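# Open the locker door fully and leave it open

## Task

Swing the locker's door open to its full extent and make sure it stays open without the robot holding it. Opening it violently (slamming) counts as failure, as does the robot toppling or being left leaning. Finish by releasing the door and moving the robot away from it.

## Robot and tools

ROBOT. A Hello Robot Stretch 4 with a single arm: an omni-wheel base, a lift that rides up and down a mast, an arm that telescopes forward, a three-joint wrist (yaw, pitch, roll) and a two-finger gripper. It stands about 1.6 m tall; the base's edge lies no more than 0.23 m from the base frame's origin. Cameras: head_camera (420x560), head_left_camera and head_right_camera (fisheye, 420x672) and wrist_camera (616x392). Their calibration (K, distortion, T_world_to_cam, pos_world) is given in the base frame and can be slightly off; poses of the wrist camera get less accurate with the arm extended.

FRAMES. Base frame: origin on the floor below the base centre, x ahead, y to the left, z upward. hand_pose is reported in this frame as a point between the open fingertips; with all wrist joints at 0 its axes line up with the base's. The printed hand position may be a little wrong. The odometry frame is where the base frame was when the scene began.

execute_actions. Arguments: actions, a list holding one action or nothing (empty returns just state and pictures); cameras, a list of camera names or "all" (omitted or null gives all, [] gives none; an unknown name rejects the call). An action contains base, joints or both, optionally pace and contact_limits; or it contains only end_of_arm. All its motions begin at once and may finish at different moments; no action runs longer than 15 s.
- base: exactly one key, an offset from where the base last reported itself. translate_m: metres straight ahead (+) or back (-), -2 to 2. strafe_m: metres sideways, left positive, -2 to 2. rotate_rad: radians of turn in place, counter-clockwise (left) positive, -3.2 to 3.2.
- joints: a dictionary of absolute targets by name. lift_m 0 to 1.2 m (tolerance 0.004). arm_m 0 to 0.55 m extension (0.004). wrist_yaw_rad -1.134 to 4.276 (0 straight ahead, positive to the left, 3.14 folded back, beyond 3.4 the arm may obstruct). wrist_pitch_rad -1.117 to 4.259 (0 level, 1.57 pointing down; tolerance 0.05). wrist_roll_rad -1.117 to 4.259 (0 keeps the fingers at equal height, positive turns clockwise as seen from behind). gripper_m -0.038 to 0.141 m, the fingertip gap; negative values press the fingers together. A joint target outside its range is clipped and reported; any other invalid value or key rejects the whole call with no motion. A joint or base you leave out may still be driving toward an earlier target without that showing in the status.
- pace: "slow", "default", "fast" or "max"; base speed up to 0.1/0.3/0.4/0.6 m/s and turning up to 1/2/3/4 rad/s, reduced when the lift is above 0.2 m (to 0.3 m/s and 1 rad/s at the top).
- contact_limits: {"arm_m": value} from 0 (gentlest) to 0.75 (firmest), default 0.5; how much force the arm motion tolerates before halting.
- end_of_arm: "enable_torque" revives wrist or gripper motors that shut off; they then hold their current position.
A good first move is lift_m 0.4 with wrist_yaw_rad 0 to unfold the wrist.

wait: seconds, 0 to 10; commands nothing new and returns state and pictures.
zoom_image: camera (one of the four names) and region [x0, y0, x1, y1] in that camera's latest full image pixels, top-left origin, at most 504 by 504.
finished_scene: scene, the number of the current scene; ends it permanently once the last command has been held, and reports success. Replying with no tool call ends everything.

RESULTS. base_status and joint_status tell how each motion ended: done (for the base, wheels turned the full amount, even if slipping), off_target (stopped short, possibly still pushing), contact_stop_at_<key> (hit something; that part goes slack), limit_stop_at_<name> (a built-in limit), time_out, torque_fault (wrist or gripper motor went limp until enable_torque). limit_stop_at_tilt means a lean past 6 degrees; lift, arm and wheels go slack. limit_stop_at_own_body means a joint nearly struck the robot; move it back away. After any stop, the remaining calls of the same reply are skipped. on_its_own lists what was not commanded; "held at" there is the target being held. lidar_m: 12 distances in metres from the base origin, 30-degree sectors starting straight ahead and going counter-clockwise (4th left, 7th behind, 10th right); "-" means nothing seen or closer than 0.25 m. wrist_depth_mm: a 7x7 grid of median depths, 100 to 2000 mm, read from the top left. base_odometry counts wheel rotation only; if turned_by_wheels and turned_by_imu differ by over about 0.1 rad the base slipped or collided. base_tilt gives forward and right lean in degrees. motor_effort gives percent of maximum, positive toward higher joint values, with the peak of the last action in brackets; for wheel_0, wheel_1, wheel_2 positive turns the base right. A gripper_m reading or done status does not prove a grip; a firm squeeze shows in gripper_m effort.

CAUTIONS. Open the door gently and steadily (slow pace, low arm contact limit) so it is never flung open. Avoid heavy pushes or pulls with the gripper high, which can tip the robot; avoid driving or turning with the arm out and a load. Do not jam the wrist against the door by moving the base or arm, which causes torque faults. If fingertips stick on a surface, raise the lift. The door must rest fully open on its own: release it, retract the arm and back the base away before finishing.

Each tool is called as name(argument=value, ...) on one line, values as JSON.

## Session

execute_actions(actions=[])

Scene clock: 0.00 s.
base_odometry: x=+0.000 y=+0.000 heading=+0.000 (m, m, rad; odometry frame)
turned_by_wheels: +0.000 (rad since the last result)
turned_by_imu: +0.000 (rad since the last result)
base_tilt: forward=+0.9 right=+0.9 (deg)
lidar_m: 1.12 1.38 1.25 1.29 1.56 2.80 2.82 2.73 2.15 2.47 1.24 1.11
base_status: not commanded
joint_positions: lift_m=+0.152 arm_m=+0.000 wrist_yaw_rad=+3.121 wrist_pitch_rad=+0.021 wrist_roll_rad=-0.017 gripper_m=+0.057
joint_status: not commanded
motor_effort: lift_m=+18 arm_m=+0 wrist_yaw_rad=+1 wrist_pitch_rad=-5 wrist_roll_rad=+2 gripper_m=-3 wheel_0=+0 wheel_1=-1 wheel_2=+0 (%)
hand_pose: x=-0.1155 y=+0.0932 z=+0.3243 quat_wxyz=(+0.010, -0.011, -0.008, +1.000) (m; base frame)
wrist_depth_mm: - 139 - - - - - / - 139 - - - - - / - 128 224 - - - - / 105 140 - - - - - / 138 - - - 1863 1661 1499 / 1255 1336 214 1138 217 976 917 / 854 842 831 - 759 676 676
pictures: head_camera, head_left_camera, head_right_camera, wrist_camera
camera_calibration (this result's frames):
wrist_camera: T_world_to_cam=[[0.0635192, 0.993316, -0.0963825, -0.0522276], [0.0459807, -0.0993878, -0.993986, 0.386051], [-0.996921, 0.0587054, -0.0519864, 0.131554], [0, 0, 0, 1]] pos_world=[0.116715, 0.0825243, 0.385534]
Images, in order (width x height): head_camera 420x560, head_left_camera 420x672, head_right_camera 420x672, wrist_camera 616x392.

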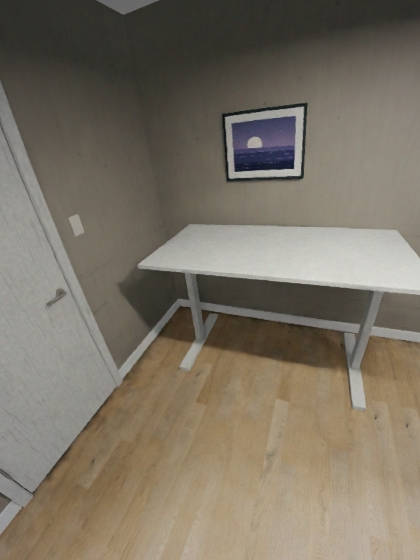

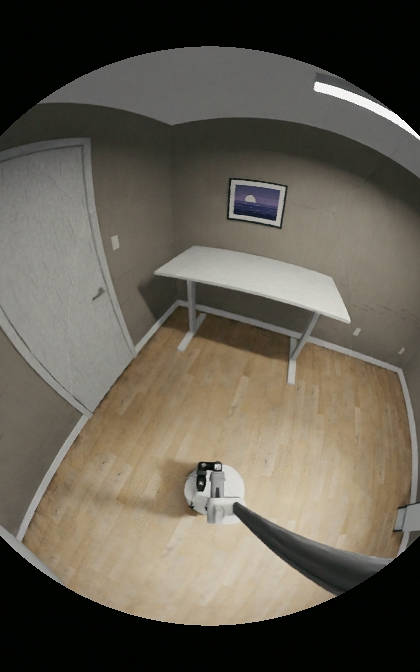

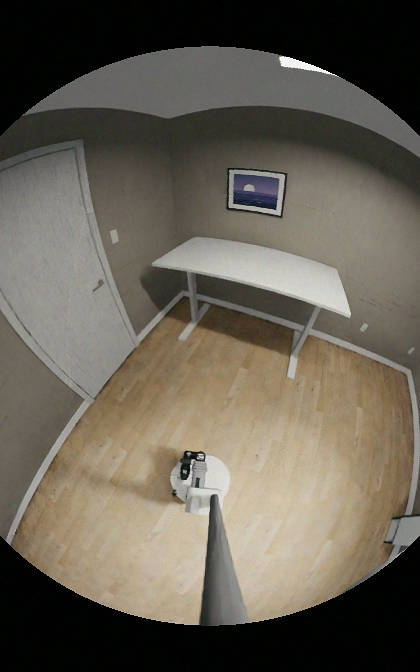

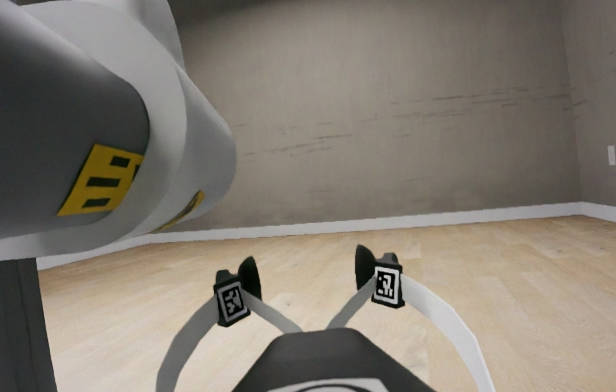

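execute_actions(actions=[{"base": {"rotate_rad": -2.04}, "pace": "fast"}], cameras=["head_camera", "head_left_camera"])

Scene clock: 21.23 s.
base_odometry: x=+0.000 y=+0.000 heading=-2.040 (m, m, rad; odometry frame)
turned_by_wheels: -2.040 (rad since the last result)
turned_by_imu: -2.033 (rad since the last result)
base_tilt: forward=+0.9 right=+0.7 (deg)
lidar_m: 2.12 2.46 1.22 1.12 1.13 1.35 1.26 1.31 1.64 2.82 2.84 2.65
base_status: done
joint_positions: lift_m=+0.152 arm_m=+0.000 wrist_yaw_rad=+3.121 wrist_pitch_rad=+0.021 wrist_roll_rad=-0.017 gripper_m=+0.057
joint_status: not commanded
motor_effort: lift_m=+17(18) arm_m=+0(0) wrist_yaw_rad=+1(0) wrist_pitch_rad=-6(6) wrist_roll_rad=-2(2) gripper_m=-3(3) wheel_0=+1(7) wheel_1=+1(10) wheel_2=+0(7) (%)
hand_pose: x=-0.1155 y=+0.0933 z=+0.3243 quat_wxyz=(+0.010, -0.011, -0.008, +1.000) (m; base frame)
wrist_depth_mm: - 139 1336 1430 1499 1618 1756 / - 138 1366 1464 1499 1661 1708 / - 128 224 1430 1499 1661 1708 / 105 140 1366 1464 1499 1618 1708 / 139 1336 1397 1430 1537 1576 1499 / 1255 1308 215 1160 218 991 917 / 854 854 820 - 759 683 683
pictures: head_camera, head_left_camera
Images, in order (width x height): head_camera 420x560, head_left_camera 420x672.

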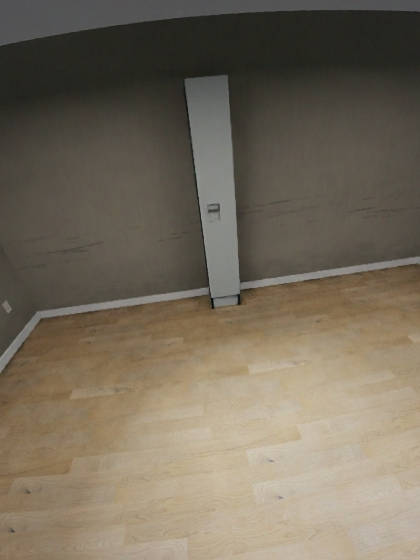

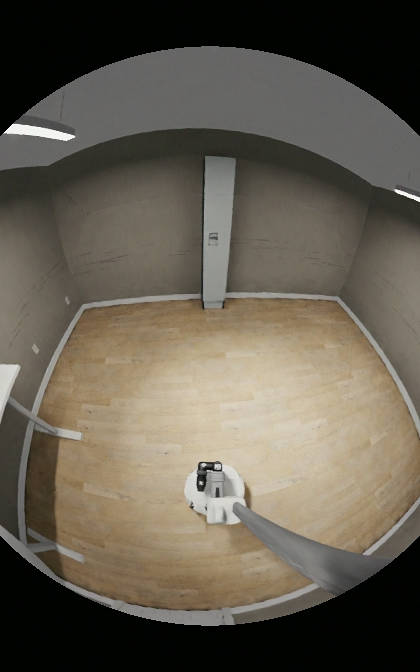

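zoom_image(camera="head_camera", region=[170, 170, 270, 310])

zoom_image(camera="head_camera", region=[40, 280, 140, 340])

zoom_image(camera="head_camera", region=[300, 245, 400, 305])

Region (170, 170, 270, 310) of head_camera's 420x560 image, scaled by 3.600, with more detail than that image has; it fills the left 360 columns of this view, and the rest is white.

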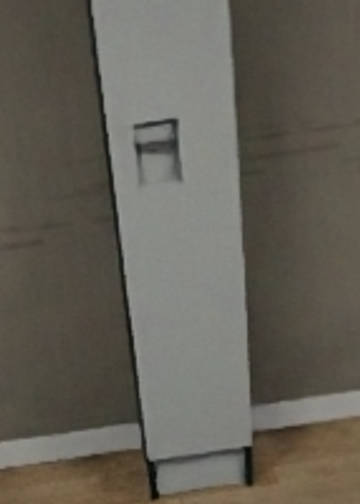

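Region (40, 280, 140, 340) of head_camera's 420x560 image, scaled by 5.040, with more detail than that image has; it fills the top 302 rows of this view, and the rest is white.

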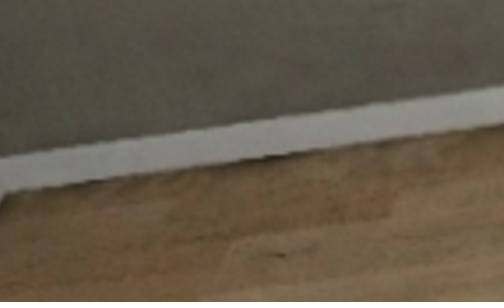

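Region (300, 245, 400, 305) of head_camera's 420x560 image, scaled by 5.040, with more detail than that image has; it fills the top 302 rows of this view, and the rest is white.

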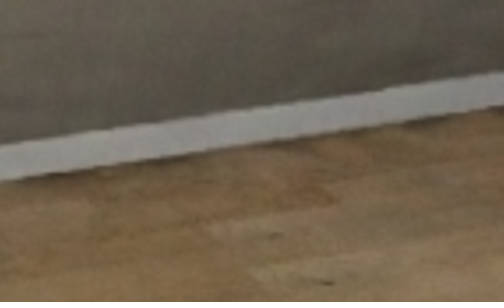

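execute_actions(actions=[{"base": {"translate_m": 1.35}, "joints": {"lift_m": 0.85, "wrist_yaw_rad": 0.4, "gripper_m": 0.045}, "pace": "max"}], cameras=["head_camera"])

execute_actions(actions=[{"base": {"rotate_rad": 0.13}, "joints": {"wrist_roll_rad": 1.571, "wrist_pitch_rad": 0.0, "arm_m": 0.1}}], cameras=["head_camera", "wrist_camera", "head_left_camera"])

Scene clock: 145.03 s.
base_odometry: x=-0.610 y=-1.204 heading=-2.040 (m, m, rad; odometry frame)
turned_by_wheels: +0.000 (rad since the last result)
turned_by_imu: -0.004 (rad since the last result)
base_tilt: forward=+0.8 right=+0.8 (deg)
lidar_m: 0.77 1.10 1.41 2.08 1.55 1.65 2.65 2.68 2.88 2.66 1.81 1.17
base_status: done
joint_positions: lift_m=+0.850 arm_m=+0.000 wrist_yaw_rad=+0.400 wrist_pitch_rad=+0.021 wrist_roll_rad=-0.017 gripper_m=+0.045
joint_status: all done
motor_effort: lift_m=+20(25) arm_m=+0(0) wrist_yaw_rad=+0(7) wrist_pitch_rad=-6(6) wrist_roll_rad=+0(2) gripper_m=-3(2) wheel_0=-1(7) wheel_1=+0(10) wheel_2=-1(14) (%)
hand_pose: x=+0.4708 y=+0.0318 z=+1.0219 quat_wxyz=(+0.980, -0.010, +0.009, +0.199) (m; base frame)
wrist_depth_mm: 1042 1008 931 554 521 778 759 / 1060 1008 946 564 530 768 759 / 1078 1008 931 559 535 517 759 / 1098 1025 946 585 539 517 759 / 1118 1025 976 574 530 521 788 / 1118 1025 200 580 535 521 778 / 1118 1060 976 - 539 530 778
pictures: head_camera
Images, in order (width x height): head_camera 420x560.

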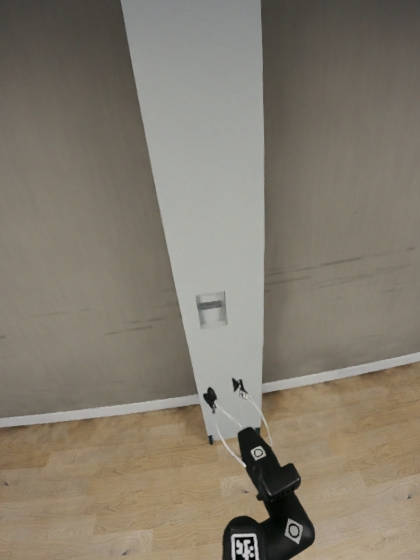

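Scene clock: 146.53 s.
base_odometry: x=-0.610 y=-1.204 heading=-1.910 (m, m, rad; odometry frame)
turned_by_wheels: +0.130 (rad since the last result)
turned_by_imu: +0.129 (rad since the last result)
base_tilt: forward=+0.7 right=+0.8 (deg)
lidar_m: 0.78 1.13 1.59 2.08 1.54 1.85 2.62 2.78 2.75 2.66 1.54 0.81
base_status: done
joint_positions: lift_m=+0.850 arm_m=+0.099 wrist_yaw_rad=+0.400 wrist_pitch_rad=+0.002 wrist_roll_rad=+1.571 gripper_m=+0.045
joint_status: all done
motor_effort: lift_m=+20(20) arm_m=+6(6) wrist_yaw_rad=+0(2) wrist_pitch_rad=-6(6) wrist_roll_rad=-1(5) gripper_m=-3(3) wheel_0=+0(4) wheel_1=+0(7) wheel_2=-1(7) (%)
hand_pose: x=+0.5696 y=+0.0318 z=+1.0274 quat_wxyz=(+0.693, +0.693, +0.141, +0.140) (m; base frame)
wrist_depth_mm: 364 368 377 382 392 394 397 / 387 394 402 430 413 415 418 / 404 415 430 449 439 442 452 / 439 449 452 798 820 842 854 / 831 842 831 866 866 891 917 / 891 904 200 917 917 976 1008 / 960 976 976 - 1042 1078 1098
pictures: head_camera, head_left_camera, wrist_camera
camera_calibration (this result's frames):
wrist_camera: T_world_to_cam=[[-0.0843266, 0.08767, -0.992574, 1.06678], [-0.411306, 0.904237, 0.114811, 0.136666], [0.907588, 0.417934, -0.0401921, -0.25362], [0, 0, 0, 1]] pos_world=[0.376352, -0.111107, 1.03298]
Images, in order (width x height): head_camera 420x560, head_left_camera 420x672, wrist_camera 616x392.

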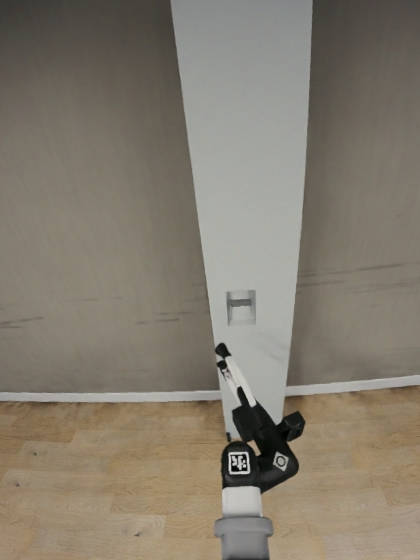

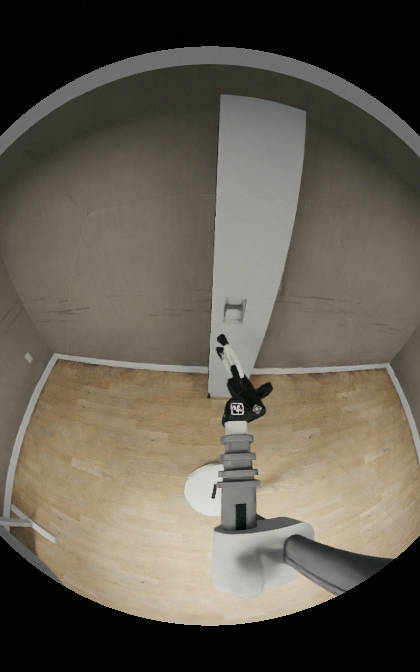

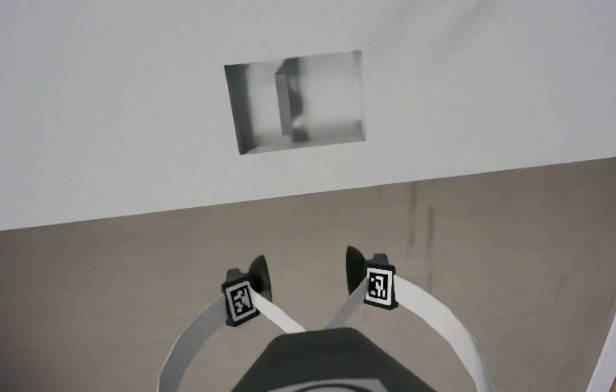

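zoom_image(camera="wrist_camera", region=[200, 30, 400, 200])

zoom_image(camera="head_camera", region=[190, 270, 310, 400])

Region (200, 30, 400, 200) of wrist_camera's 616x392 image, scaled by 2.520; it fills the top 428 rows of this view, and the rest is white.

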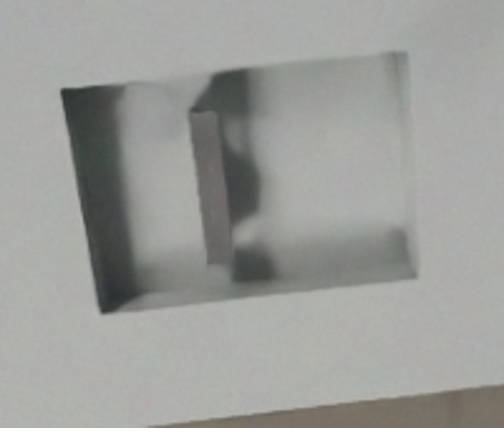

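Region (190, 270, 310, 400) of head_camera's 420x560 image, scaled by 3.877, with more detail than that image has; it fills the left 465 columns of this view, and the rest is white.

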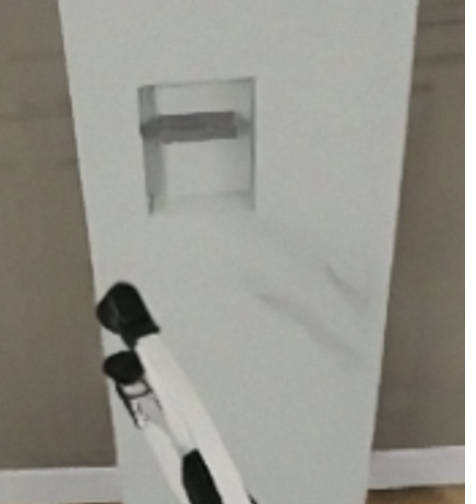

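execute_actions(actions=[{"base": {"strafe_m": -0.085}, "joints": {"lift_m": 0.858, "arm_m": 0.28}}], cameras=["head_camera", "wrist_camera"])

zoom_image(camera="wrist_camera", region=[180, 130, 460, 360])

Scene clock: 193.77 s.
base_odometry: x=-0.690 y=-1.176 heading=-1.910 (m, m, rad; odometry frame)
turned_by_wheels: +0.000 (rad since the last result)
turned_by_imu: -0.002 (rad since the last result)
base_tilt: forward=+0.8 right=+0.9 (deg)
lidar_m: 0.77 1.13 1.59 2.17 1.62 2.01 2.63 2.75 2.67 2.56 1.54 1.13
base_status: done
joint_positions: lift_m=+0.858 arm_m=+0.279 wrist_yaw_rad=+0.400 wrist_pitch_rad=+0.002 wrist_roll_rad=+1.571 gripper_m=+0.045
joint_status: all done
motor_effort: lift_m=+21(23) arm_m=+6(7) wrist_yaw_rad=+1(2) wrist_pitch_rad=-5(7) wrist_roll_rad=+1(3) gripper_m=-3(3) wheel_0=+0(7) wheel_1=+0(7) wheel_2=+0(0) (%)
hand_pose: x=+0.7496 y=+0.0318 z=+1.0353 quat_wxyz=(+0.693, +0.693, +0.141, +0.140) (m; base frame)
wrist_depth_mm: 207 211 214 216 221 223 226 / 220 223 225 231 234 237 238 / 233 236 240 245 248 251 254 / 249 252 257 294 296 268 273 / 267 272 278 317 301 291 298 / 287 290 200 304 301 314 325 / 309 312 319 - 768 798 820
pictures: head_camera, wrist_camera
camera_calibration (this result's frames):
wrist_camera: T_world_to_cam=[[-0.0842948, 0.0877438, -0.99257, 1.08977], [-0.411253, 0.904255, 0.114863, 0.209704], [0.907615, 0.41788, -0.0401391, -0.416703], [0, 0, 0, 1]] pos_world=[0.556309, -0.111114, 1.04086]
Images, in order (width x height): head_camera 420x560, wrist_camera 616x392.

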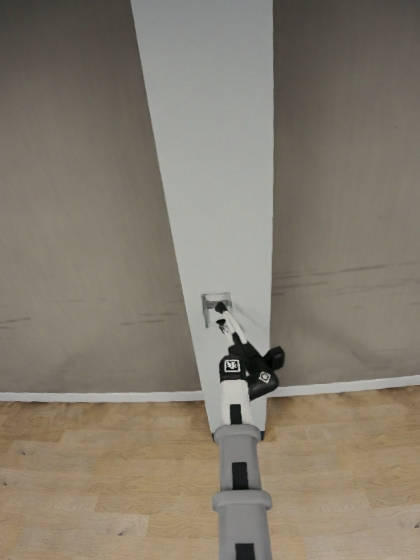

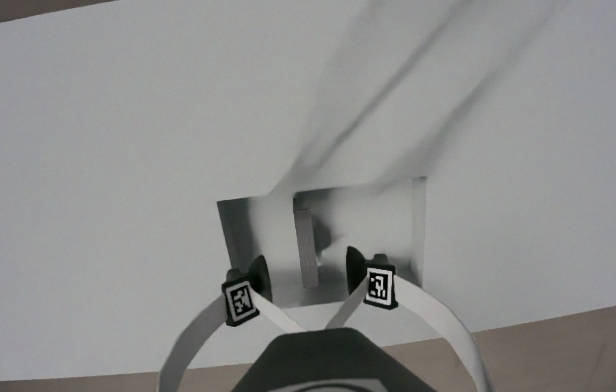

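Region (180, 130, 460, 360) of wrist_camera's 616x392 image, scaled by 1.800; it fills the top 414 rows of this view, and the rest is white.

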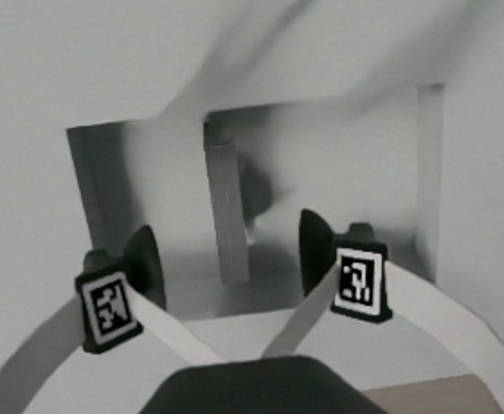

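execute_actions(actions=[{"joints": {"arm_m": 0.336}, "contact_limits": {"arm_m": 0.12}}], cameras=["wrist_camera"])

Scene clock: 215.13 s.
base_odometry: x=-0.690 y=-1.176 heading=-1.910 (m, m, rad; odometry frame)
turned_by_wheels: +0.000 (rad since the last result)
turned_by_imu: -0.002 (rad since the last result)
base_tilt: forward=+0.9 right=+0.8 (deg)
lidar_m: 0.77 1.14 1.59 2.17 1.61 2.02 2.60 2.77 2.66 2.56 1.54 1.13
base_status: not commanded
joint_positions: lift_m=+0.858 arm_m=+0.335 wrist_yaw_rad=+0.400 wrist_pitch_rad=+0.002 wrist_roll_rad=+1.571 gripper_m=+0.045
joint_status: all done
motor_effort: lift_m=+21(21) arm_m=+6(6) wrist_yaw_rad=+1(1) wrist_pitch_rad=-5(5) wrist_roll_rad=+2(0) gripper_m=-2(2) wheel_0=-1(1) wheel_1=+0(0) wheel_2=+0(0) (%)
contact_limits: arm_m 0.12
hand_pose: x=+0.8056 y=+0.0318 z=+1.0353 quat_wxyz=(+0.693, +0.693, +0.141, +0.140) (m; base frame)
wrist_depth_mm: 158 161 164 166 168 171 - / 167 170 173 176 178 180 182 / 178 181 184 187 190 193 195 / 190 193 196 200 204 206 209 / 205 206 216 250 253 226 226 / 220 223 200 235 259 240 247 / 237 239 246 - 254 260 268
pictures: wrist_camera
camera_calibration (this result's frames):
wrist_camera: T_world_to_cam=[[-0.0842917, 0.0877447, -0.99257, 1.09449], [-0.411261, 0.904252, 0.114863, 0.232745], [0.907612, 0.417887, -0.040135, -0.467548], [0, 0, 0, 1]] pos_world=[0.612328, -0.111113, 1.04086]
Images, in order (width x height): wrist_camera 616x392.

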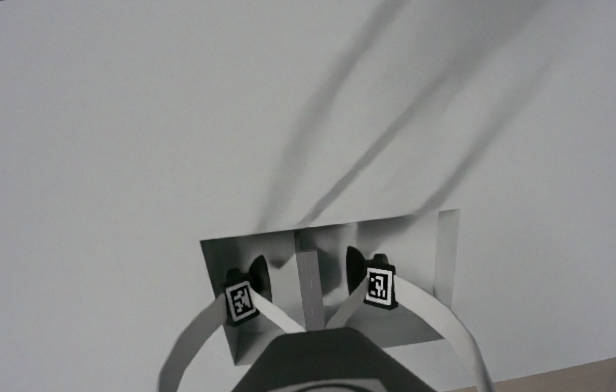

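zoom_image(camera="wrist_camera", region=[190, 190, 470, 392])

Region (190, 190, 470, 392) of wrist_camera's 616x392 image, scaled by 1.800.

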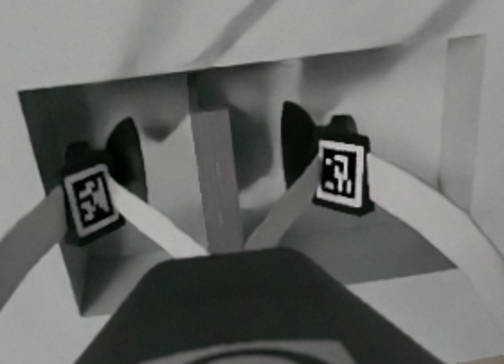

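execute_actions(actions=[{"joints": {"arm_m": 0.342, "gripper_m": -0.015}, "contact_limits": {"arm_m": 0.12}}], cameras=["wrist_camera"])

Scene clock: 230.03 s.
base_odometry: x=-0.690 y=-1.176 heading=-1.910 (m, m, rad; odometry frame)
turned_by_wheels: +0.000 (rad since the last result)
turned_by_imu: -0.001 (rad since the last result)
base_tilt: forward=+0.7 right=+0.8 (deg)
lidar_m: 0.77 1.14 1.57 2.17 1.62 2.03 2.64 2.78 2.66 2.55 1.57 1.14
base_status: not commanded
joint_positions: lift_m=+0.858 arm_m=+0.342 wrist_yaw_rad=+0.402 wrist_pitch_rad=+0.003 wrist_roll_rad=+1.571 gripper_m=-0.014
joint_status: all done
motor_effort: lift_m=+21(21) arm_m=+0(6) wrist_yaw_rad=-5(5) wrist_pitch_rad=-9(9) wrist_roll_rad=+2(0) gripper_m=-22(23) wheel_0=-1(1) wheel_1=+0(0) wheel_2=+6(6) (%)
contact_limits: arm_m 0.12
hand_pose: x=+0.8125 y=+0.0325 z=+1.0350 quat_wxyz=(+0.693, +0.693, +0.142, +0.140) (m; base frame)
wrist_depth_mm: 151 154 156 158 160 163 - / 159 162 165 167 170 172 174 / 169 172 176 178 181 183 187 / 181 183 187 190 193 198 199 / 194 197 205 218 245 216 215 / 210 212 189 214 190 227 236 / 225 226 237 - 247 250 256
pictures: wrist_camera
camera_calibration (this result's frames):
wrist_camera: T_world_to_cam=[[-0.0852935, 0.0872153, -0.992531, 1.09556], [-0.413139, 0.903392, 0.114886, 0.23657], [0.906665, 0.419852, -0.0410215, -0.472514], [0, 0, 0, 1]] pos_world=[0.619592, -0.110879, 1.04081]
Images, in order (width x height): wrist_camera 616x392.

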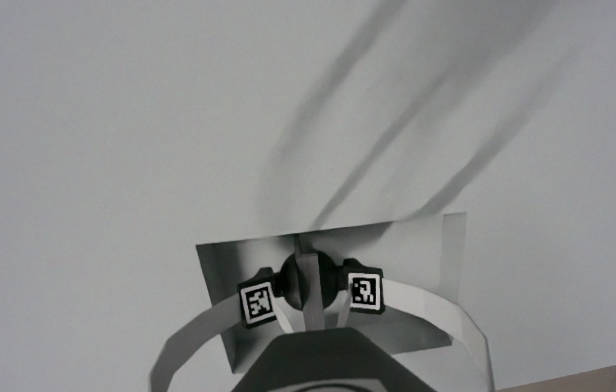

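execute_actions(actions=[])

Scene clock: 253.57 s.
base_odometry: x=-0.690 y=-1.176 heading=-1.910 (m, m, rad; odometry frame)
turned_by_wheels: +0.000 (rad since the last result)
turned_by_imu: -0.001 (rad since the last result)
base_tilt: forward=+1.1 right=+0.7 (deg)
lidar_m: 0.77 1.12 1.59 2.16 1.61 2.00 2.60 2.77 2.64 2.58 1.55 1.14
base_status: not commanded
joint_positions: lift_m=+0.858 arm_m=+0.342 wrist_yaw_rad=+0.402 wrist_pitch_rad=+0.003 wrist_roll_rad=+1.571 gripper_m=-0.014
joint_status: all done
motor_effort: lift_m=+21(21) arm_m=+0(6) wrist_yaw_rad=-6(5) wrist_pitch_rad=-8(9) wrist_roll_rad=-1(0) gripper_m=-22(23) wheel_0=+0(1) wheel_1=+0(0) wheel_2=+6(6) (%)
contact_limits: arm_m 0.12
hand_pose: x=+0.8125 y=+0.0325 z=+1.0350 quat_wxyz=(+0.693, +0.693, +0.142, +0.140) (m; base frame)
wrist_depth_mm: 151 153 156 158 160 163 - / 159 162 165 168 170 172 174 / 169 173 175 178 181 184 186 / 181 183 187 191 193 196 200 / 195 196 206 218 244 216 216 / 211 213 188 213 190 228 235 / 226 226 237 - 248 249 256
pictures: head_camera, head_left_camera, head_right_camera, wrist_camera
camera_calibration (this result's frames):
wrist_camera: T_world_to_cam=[[-0.0852936, 0.0872154, -0.992531, 1.09556], [-0.413139, 0.903392, 0.114886, 0.23657], [0.906665, 0.419852, -0.0410215, -0.472514], [0, 0, 0, 1]] pos_world=[0.619592, -0.110879, 1.04081]
Images, in order (width x height): head_camera 420x560, head_left_camera 420x672, head_right_camera 420x672, wrist_camera 616x392.

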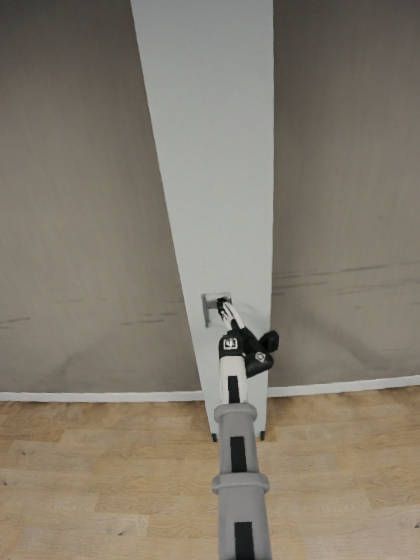

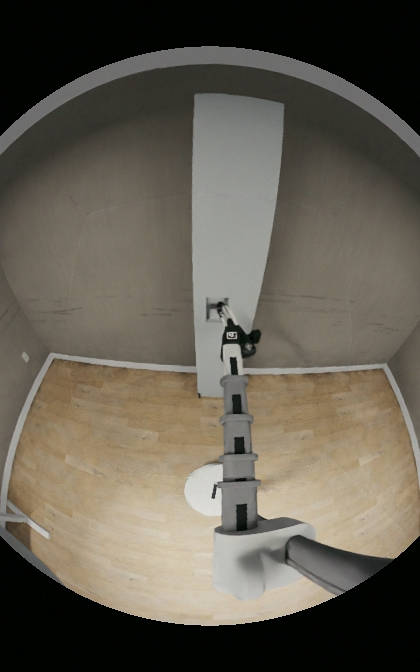

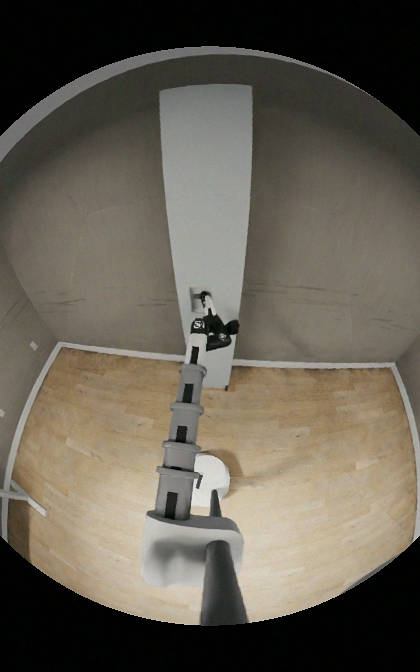

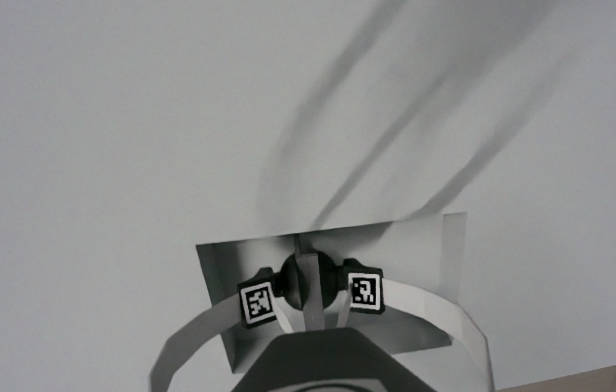

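execute_actions(actions=[{"joints": {"lift_m": 0.884}, "pace": "slow"}], cameras=["wrist_camera", "head_camera"])

Scene clock: 258.60 s.
base_odometry: x=-0.690 y=-1.176 heading=-1.910 (m, m, rad; odometry frame)
turned_by_wheels: +0.000 (rad since the last result)
turned_by_imu: -0.002 (rad since the last result)
base_tilt: forward=+0.9 right=+0.9 (deg)
lidar_m: 0.77 1.16 1.56 2.16 1.61 2.04 2.62 2.76 2.68 2.56 1.56 1.14
base_status: not commanded
joint_positions: lift_m=+0.883 arm_m=+0.342 wrist_yaw_rad=+0.402 wrist_pitch_rad=+0.013 wrist_roll_rad=+1.571 gripper_m=-0.014
joint_status: all done
on_its_own: wrist_pitch_rad is at rest, and its effort (-36) is outside its rest range (-23 to +23)
motor_effort: lift_m=+25(27) arm_m=+0(0) wrist_yaw_rad=-6(6) wrist_pitch_rad=-36(49) wrist_roll_rad=+2(1) gripper_m=-19(23) wheel_0=+2(2) wheel_1=+0(0) wheel_2=-1(6) (%)
hand_pose: x=+0.8125 y=+0.0325 z=+1.0580 quat_wxyz=(+0.694, +0.692, +0.146, +0.137) (m; base frame)
wrist_depth_mm: 150 153 156 159 163 165 - / 158 161 166 168 170 174 176 / 167 171 175 179 182 186 190 / 179 182 186 190 195 198 203 / 191 195 201 235 243 222 218 / 206 210 206 208 189 230 236 / 220 223 229 - 248 249 257
pictures: head_camera, wrist_camera
camera_calibration (this result's frames):
wrist_camera: T_world_to_cam=[[-0.0940478, 0.0835116, -0.992059, 1.12503], [-0.41213, 0.903819, 0.115154, 0.23282], [0.906258, 0.419688, -0.0505845, -0.461104], [0, 0, 0, 1]] pos_world=[0.619638, -0.110861, 1.06596]
Images, in order (width x height): head_camera 420x560, wrist_camera 616x392.

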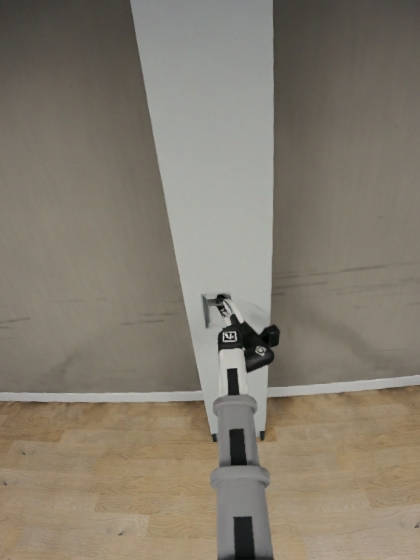

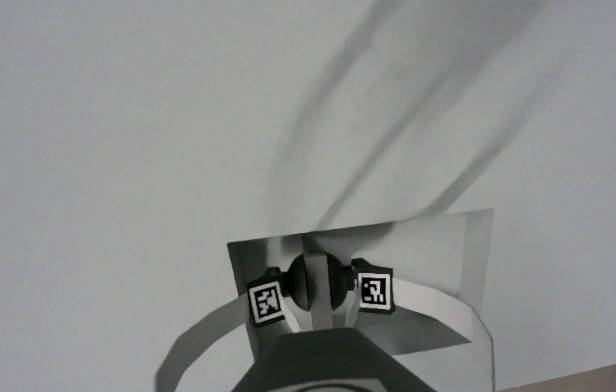

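execute_actions(actions=[{"joints": {"arm_m": 0.305}, "base": {"strafe_m": -0.004}, "pace": "slow", "contact_limits": {"arm_m": 0.2}}], cameras=["wrist_camera", "head_camera"])

Scene clock: 263.70 s.
base_odometry: x=-0.694 y=-1.175 heading=-1.909 (m, m, rad; odometry frame)
turned_by_wheels: +0.001 (rad since the last result)
turned_by_imu: -0.001 (rad since the last result)
base_tilt: forward=+0.9 right=+0.9 (deg)
lidar_m: 0.73 1.13 1.57 2.17 1.62 2.02 2.62 2.76 2.67 2.57 1.56 1.12
base_status: done
joint_positions: lift_m=+0.883 arm_m=+0.306 wrist_yaw_rad=+0.402 wrist_pitch_rad=+0.012 wrist_roll_rad=+1.570 gripper_m=-0.014
joint_status: all done
on_its_own: wrist_pitch_rad is at rest, and its effort (-36) is outside its rest range (-23 to +23)
motor_effort: lift_m=+25(25) arm_m=-7(7) wrist_yaw_rad=-5(17) wrist_pitch_rad=-36(35) wrist_roll_rad=+3(1) gripper_m=-18(19) wheel_0=+4(8) wheel_1=+1(5) wheel_2=+2(4) (%)
contact_limits: arm_m 0.2
hand_pose: x=+0.7767 y=+0.0324 z=+1.0580 quat_wxyz=(+0.694, +0.692, +0.145, +0.137) (m; base frame)
wrist_depth_mm: 179 180 183 186 188 191 - / 183 186 189 191 193 196 198 / 188 190 193 196 199 201 204 / 194 196 199 202 204 208 210 / 200 202 206 239 244 221 216 / 206 208 208 208 190 223 224 / 212 214 217 - 239 230 232
pictures: head_camera, wrist_camera
camera_calibration (this result's frames):
wrist_camera: T_world_to_cam=[[-0.0938459, 0.0832186, -0.992103, 1.12158], [-0.412052, 0.9039, 0.114797, 0.21842], [0.906315, 0.419571, -0.050537, -0.428759], [0, 0, 0, 1]] pos_world=[0.583847, -0.110872, 1.06598]
Images, in order (width x height): head_camera 420x560, wrist_camera 616x392.

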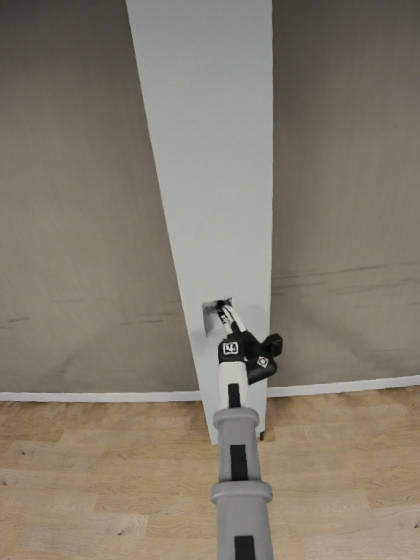

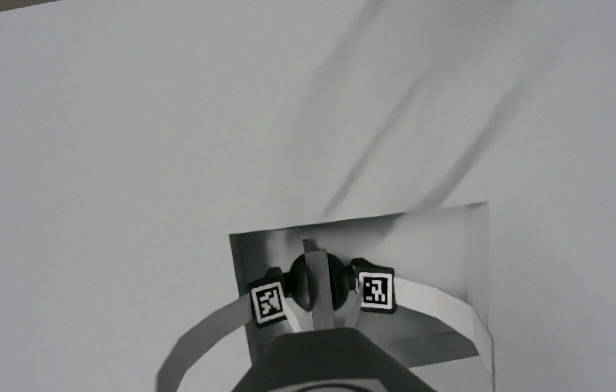

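execute_actions(actions=[{"joints": {"arm_m": 0.255, "lift_m": 0.866}, "base": {"strafe_m": -0.018}, "contact_limits": {"arm_m": 0.2}}], cameras=["wrist_camera", "head_camera"])

Scene clock: 285.50 s.
base_odometry: x=-0.711 y=-1.169 heading=-1.909 (m, m, rad; odometry frame)
turned_by_wheels: +0.000 (rad since the last result)
turned_by_imu: -0.001 (rad since the last result)
base_tilt: forward=+0.9 right=+0.7 (deg)
lidar_m: 0.64 1.15 1.56 2.19 1.64 2.06 2.63 2.76 2.64 2.56 1.54 1.13
base_status: done
joint_positions: lift_m=+0.866 arm_m=+0.256 wrist_yaw_rad=+0.399 wrist_pitch_rad=+0.009 wrist_roll_rad=+1.570 gripper_m=-0.014
joint_status: all done
on_its_own: wrist_pitch_rad is at rest, and its effort (-25) is outside its rest range (-23 to +23)
motor_effort: lift_m=+15(24) arm_m=-6(8) wrist_yaw_rad=+3(28) wrist_pitch_rad=-25(35) wrist_roll_rad=+3(3) gripper_m=-16(19) wheel_0=+1(9) wheel_1=+3(11) wheel_2=-1(5) (%)
contact_limits: arm_m 0.2
hand_pose: x=+0.7268 y=+0.0315 z=+1.0419 quat_wxyz=(+0.694, +0.692, +0.143, +0.137) (m; base frame)
wrist_depth_mm: 500 364 230 231 233 235 234 / 226 226 226 228 228 229 229 / 220 222 221 222 223 224 224 / 216 216 217 217 220 220 219 / 211 211 231 245 245 216 215 / 207 208 208 211 191 210 211 / 202 203 204 - 236 206 -
pictures: head_camera, wrist_camera
camera_calibration (this result's frames):
wrist_camera: T_world_to_cam=[[-0.0900965, 0.0849553, -0.992303, 1.09843], [-0.40975, 0.904961, 0.114681, 0.198916], [0.907738, 0.416928, -0.0467233, -0.388872], [0, 0, 0, 1]] pos_world=[0.533465, -0.111197, 1.049]
Images, in order (width x height): head_camera 420x560, wrist_camera 616x392.

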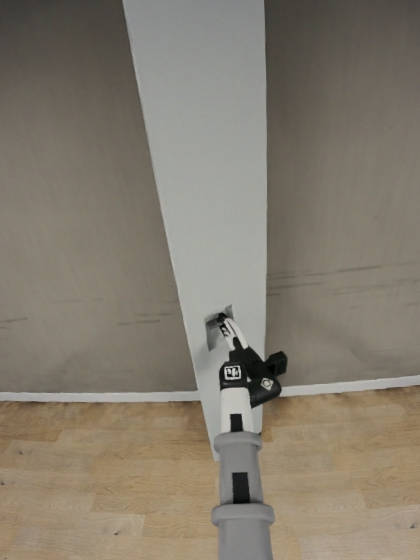

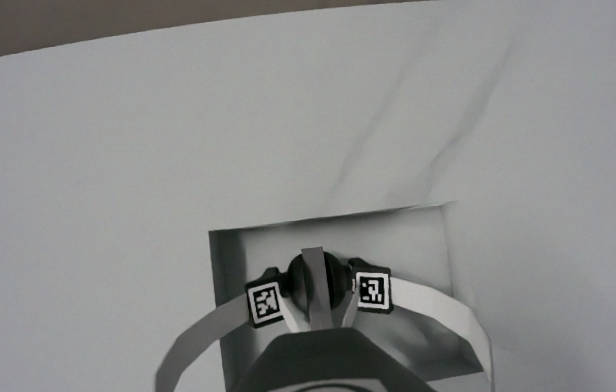

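execute_actions(actions=[{"joints": {"arm_m": 0.213, "lift_m": 0.860}, "base": {"strafe_m": -0.036}, "contact_limits": {"arm_m": 0.2}}], cameras=["wrist_camera", "head_camera"])

Scene clock: 406.50 s.
base_odometry: x=-0.745 y=-1.157 heading=-1.909 (m, m, rad; odometry frame)
turned_by_wheels: +0.000 (rad since the last result)
turned_by_imu: -0.002 (rad since the last result)
base_tilt: forward=+0.5 right=+0.9 (deg)
lidar_m: 0.57 1.14 1.55 2.22 1.66 2.09 2.63 2.76 2.59 2.52 1.55 1.14
base_status: done
joint_positions: lift_m=+0.860 arm_m=+0.214 wrist_yaw_rad=+0.402 wrist_pitch_rad=+0.004 wrist_roll_rad=+1.570 gripper_m=-0.014
joint_status: all done
motor_effort: lift_m=+14(13) arm_m=-5(9) wrist_yaw_rad=-5(4) wrist_pitch_rad=-12(25) wrist_roll_rad=+0(1) gripper_m=-17(18) wheel_0=+0(5) wheel_1=+1(8) wheel_2=-1(1) (%)
contact_limits: arm_m 0.2
hand_pose: x=+0.6844 y=+0.0324 z=+1.0373 quat_wxyz=(+0.693, +0.692, +0.143, +0.140) (m; base frame)
wrist_depth_mm: 535 549 559 564 569 554 436 / 554 282 277 274 272 271 268 / 260 259 255 252 250 249 247 / 241 238 236 234 236 230 229 / 224 224 233 248 249 217 213 / 208 207 189 204 191 200 198 / 196 195 206 - 220 190 -
pictures: head_camera, wrist_camera
camera_calibration (this result's frames):
wrist_camera: T_world_to_cam=[[-0.0864677, 0.0865096, -0.992492, 1.08762], [-0.412679, 0.903624, 0.114717, 0.183336], [0.906763, 0.4195, -0.0424335, -0.35481], [0, 0, 0, 1]] pos_world=[0.491432, -0.110913, 1.04336]
Images, in order (width x height): head_camera 420x560, wrist_camera 616x392.

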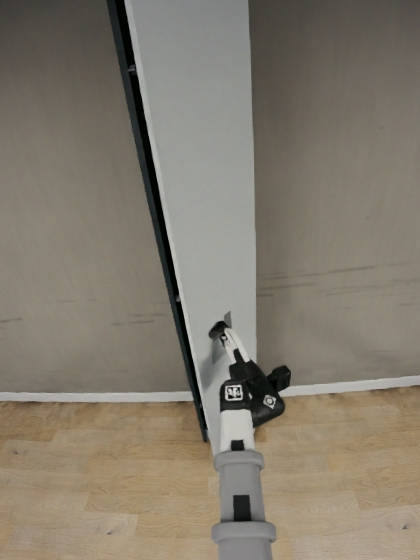

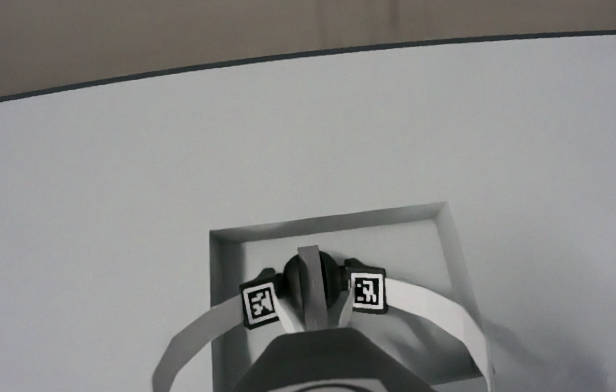

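execute_actions(actions=[{"joints": {"arm_m": 0.179}, "base": {"strafe_m": -0.072}, "contact_limits": {"arm_m": 0.2}}], cameras=["wrist_camera", "head_camera", "head_left_camera"])

Scene clock: 527.87 s.
base_odometry: x=-0.813 y=-1.132 heading=-1.909 (m, m, rad; odometry frame)
turned_by_wheels: +0.001 (rad since the last result)
turned_by_imu: -0.001 (rad since the last result)
base_tilt: forward=+0.9 right=+1.0 (deg)
lidar_m: 0.49 0.84 1.57 2.31 1.72 2.21 2.64 2.77 2.54 2.44 1.54 1.14
base_status: done
joint_positions: lift_m=+0.860 arm_m=+0.179 wrist_yaw_rad=+0.405 wrist_pitch_rad=+0.004 wrist_roll_rad=+1.571 gripper_m=-0.015
joint_status: all done
on_its_own: wrist_yaw_rad is at rest, and its effort (-14) is outside its rest range (-13 to +13)
motor_effort: lift_m=+14(14) arm_m=-2(11) wrist_yaw_rad=-14(30) wrist_pitch_rad=-12(14) wrist_roll_rad=+1(0) gripper_m=-15(18) wheel_0=+5(9) wheel_1=+5(13) wheel_2=-3(5) (%)
contact_limits: arm_m 0.2
hand_pose: x=+0.6498 y=+0.0334 z=+1.0373 quat_wxyz=(+0.693, +0.692, +0.144, +0.141) (m; base frame)
wrist_depth_mm: 574 580 591 597 609 609 621 / 597 621 621 621 603 535 488 / 484 421 345 330 319 309 303 / 297 286 277 267 258 252 247 / 242 238 244 242 252 219 208 / 205 202 189 202 190 186 180 / 181 176 200 - 200 160 -
pictures: head_camera, head_left_camera, wrist_camera
camera_calibration (this result's frames):
wrist_camera: T_world_to_cam=[[-0.0868715, 0.0869313, -0.992419, 1.08475], [-0.415655, 0.902171, 0.11541, 0.169422], [0.905364, 0.422529, -0.0422395, -0.323252], [0, 0, 0, 1]] pos_world=[0.457315, -0.110563, 1.04332]
Images, in order (width x height): head_camera 420x560, head_left_camera 420x672, wrist_camera 616x392.

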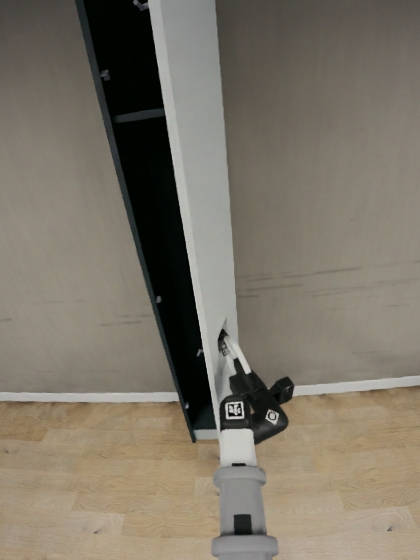

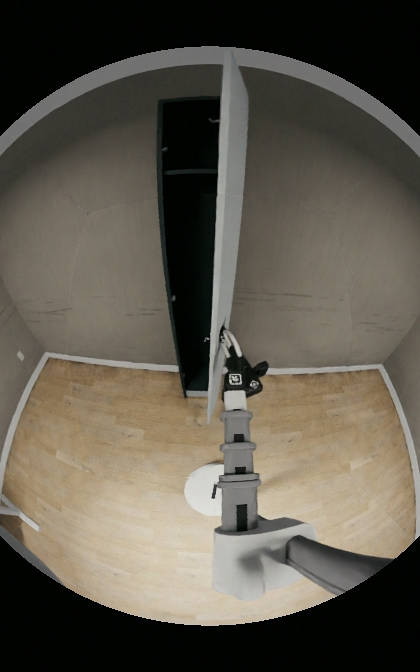

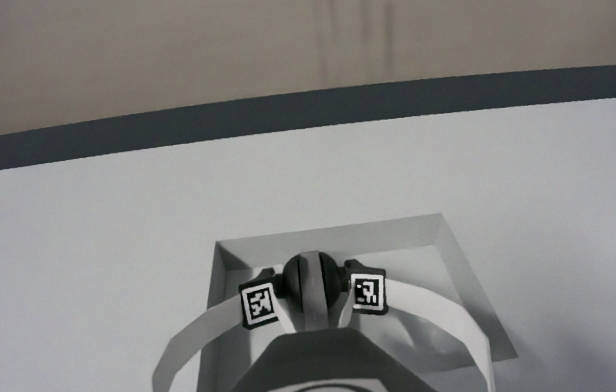

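execute_actions(actions=[{"joints": {"arm_m": 0.171}, "base": {"strafe_m": -0.036}, "contact_limits": {"arm_m": 0.2}}], cameras=["wrist_camera", "head_camera", "head_left_camera"])

Scene clock: 608.43 s.
base_odometry: x=-0.847 y=-1.120 heading=-1.909 (m, m, rad; odometry frame)
turned_by_wheels: +0.000 (rad since the last result)
turned_by_imu: -0.001 (rad since the last result)
base_tilt: forward=+0.9 right=+0.9 (deg)
lidar_m: 0.47 0.84 1.58 2.33 1.75 2.21 2.62 2.78 2.50 2.41 1.56 1.13
base_status: done
joint_positions: lift_m=+0.860 arm_m=+0.172 wrist_yaw_rad=+0.400 wrist_pitch_rad=+0.005 wrist_roll_rad=+1.571 gripper_m=-0.015
joint_status: all done
motor_effort: lift_m=+14(14) arm_m=-4(12) wrist_yaw_rad=-1(17) wrist_pitch_rad=-13(14) wrist_roll_rad=+2(1) gripper_m=-16(21) wheel_0=+0(10) wheel_1=+2(13) wheel_2=-2(8) (%)
contact_limits: arm_m 0.2
hand_pose: x=+0.6424 y=+0.0320 z=+1.0372 quat_wxyz=(+0.693, +0.693, +0.142, +0.139) (m; base frame)
wrist_depth_mm: 574 574 603 609 609 621 634 / 609 621 627 640 647 647 654 / 634 627 549 492 445 418 375 / 394 347 325 306 289 273 263 / 260 250 252 249 252 217 202 / 199 195 189 193 190 178 163 / 167 159 186 - 149 139 -
pictures: head_camera, head_left_camera, wrist_camera
camera_calibration (this result's frames):
wrist_camera: T_world_to_cam=[[-0.0868596, 0.0871683, -0.9924, 1.08406], [-0.411396, 0.904119, 0.115421, 0.164803], [0.907309, 0.418295, -0.0426707, -0.31661], [0, 0, 0, 1]] pos_world=[0.449223, -0.11106, 1.04329]
Images, in order (width x height): head_camera 420x560, head_left_camera 420x672, wrist_camera 616x392.

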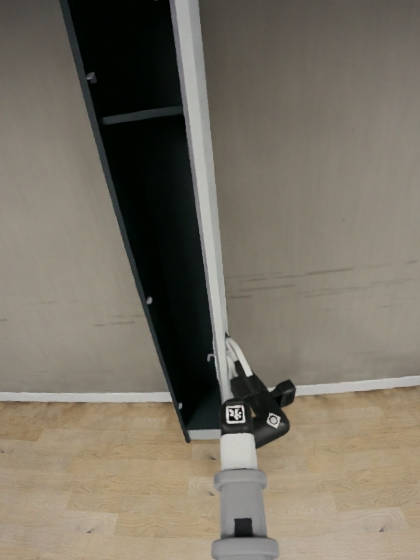

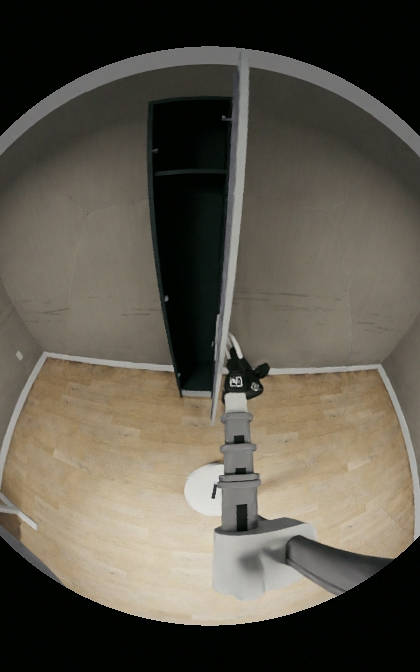

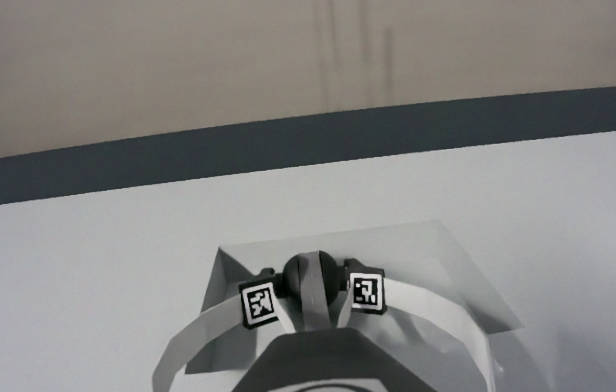

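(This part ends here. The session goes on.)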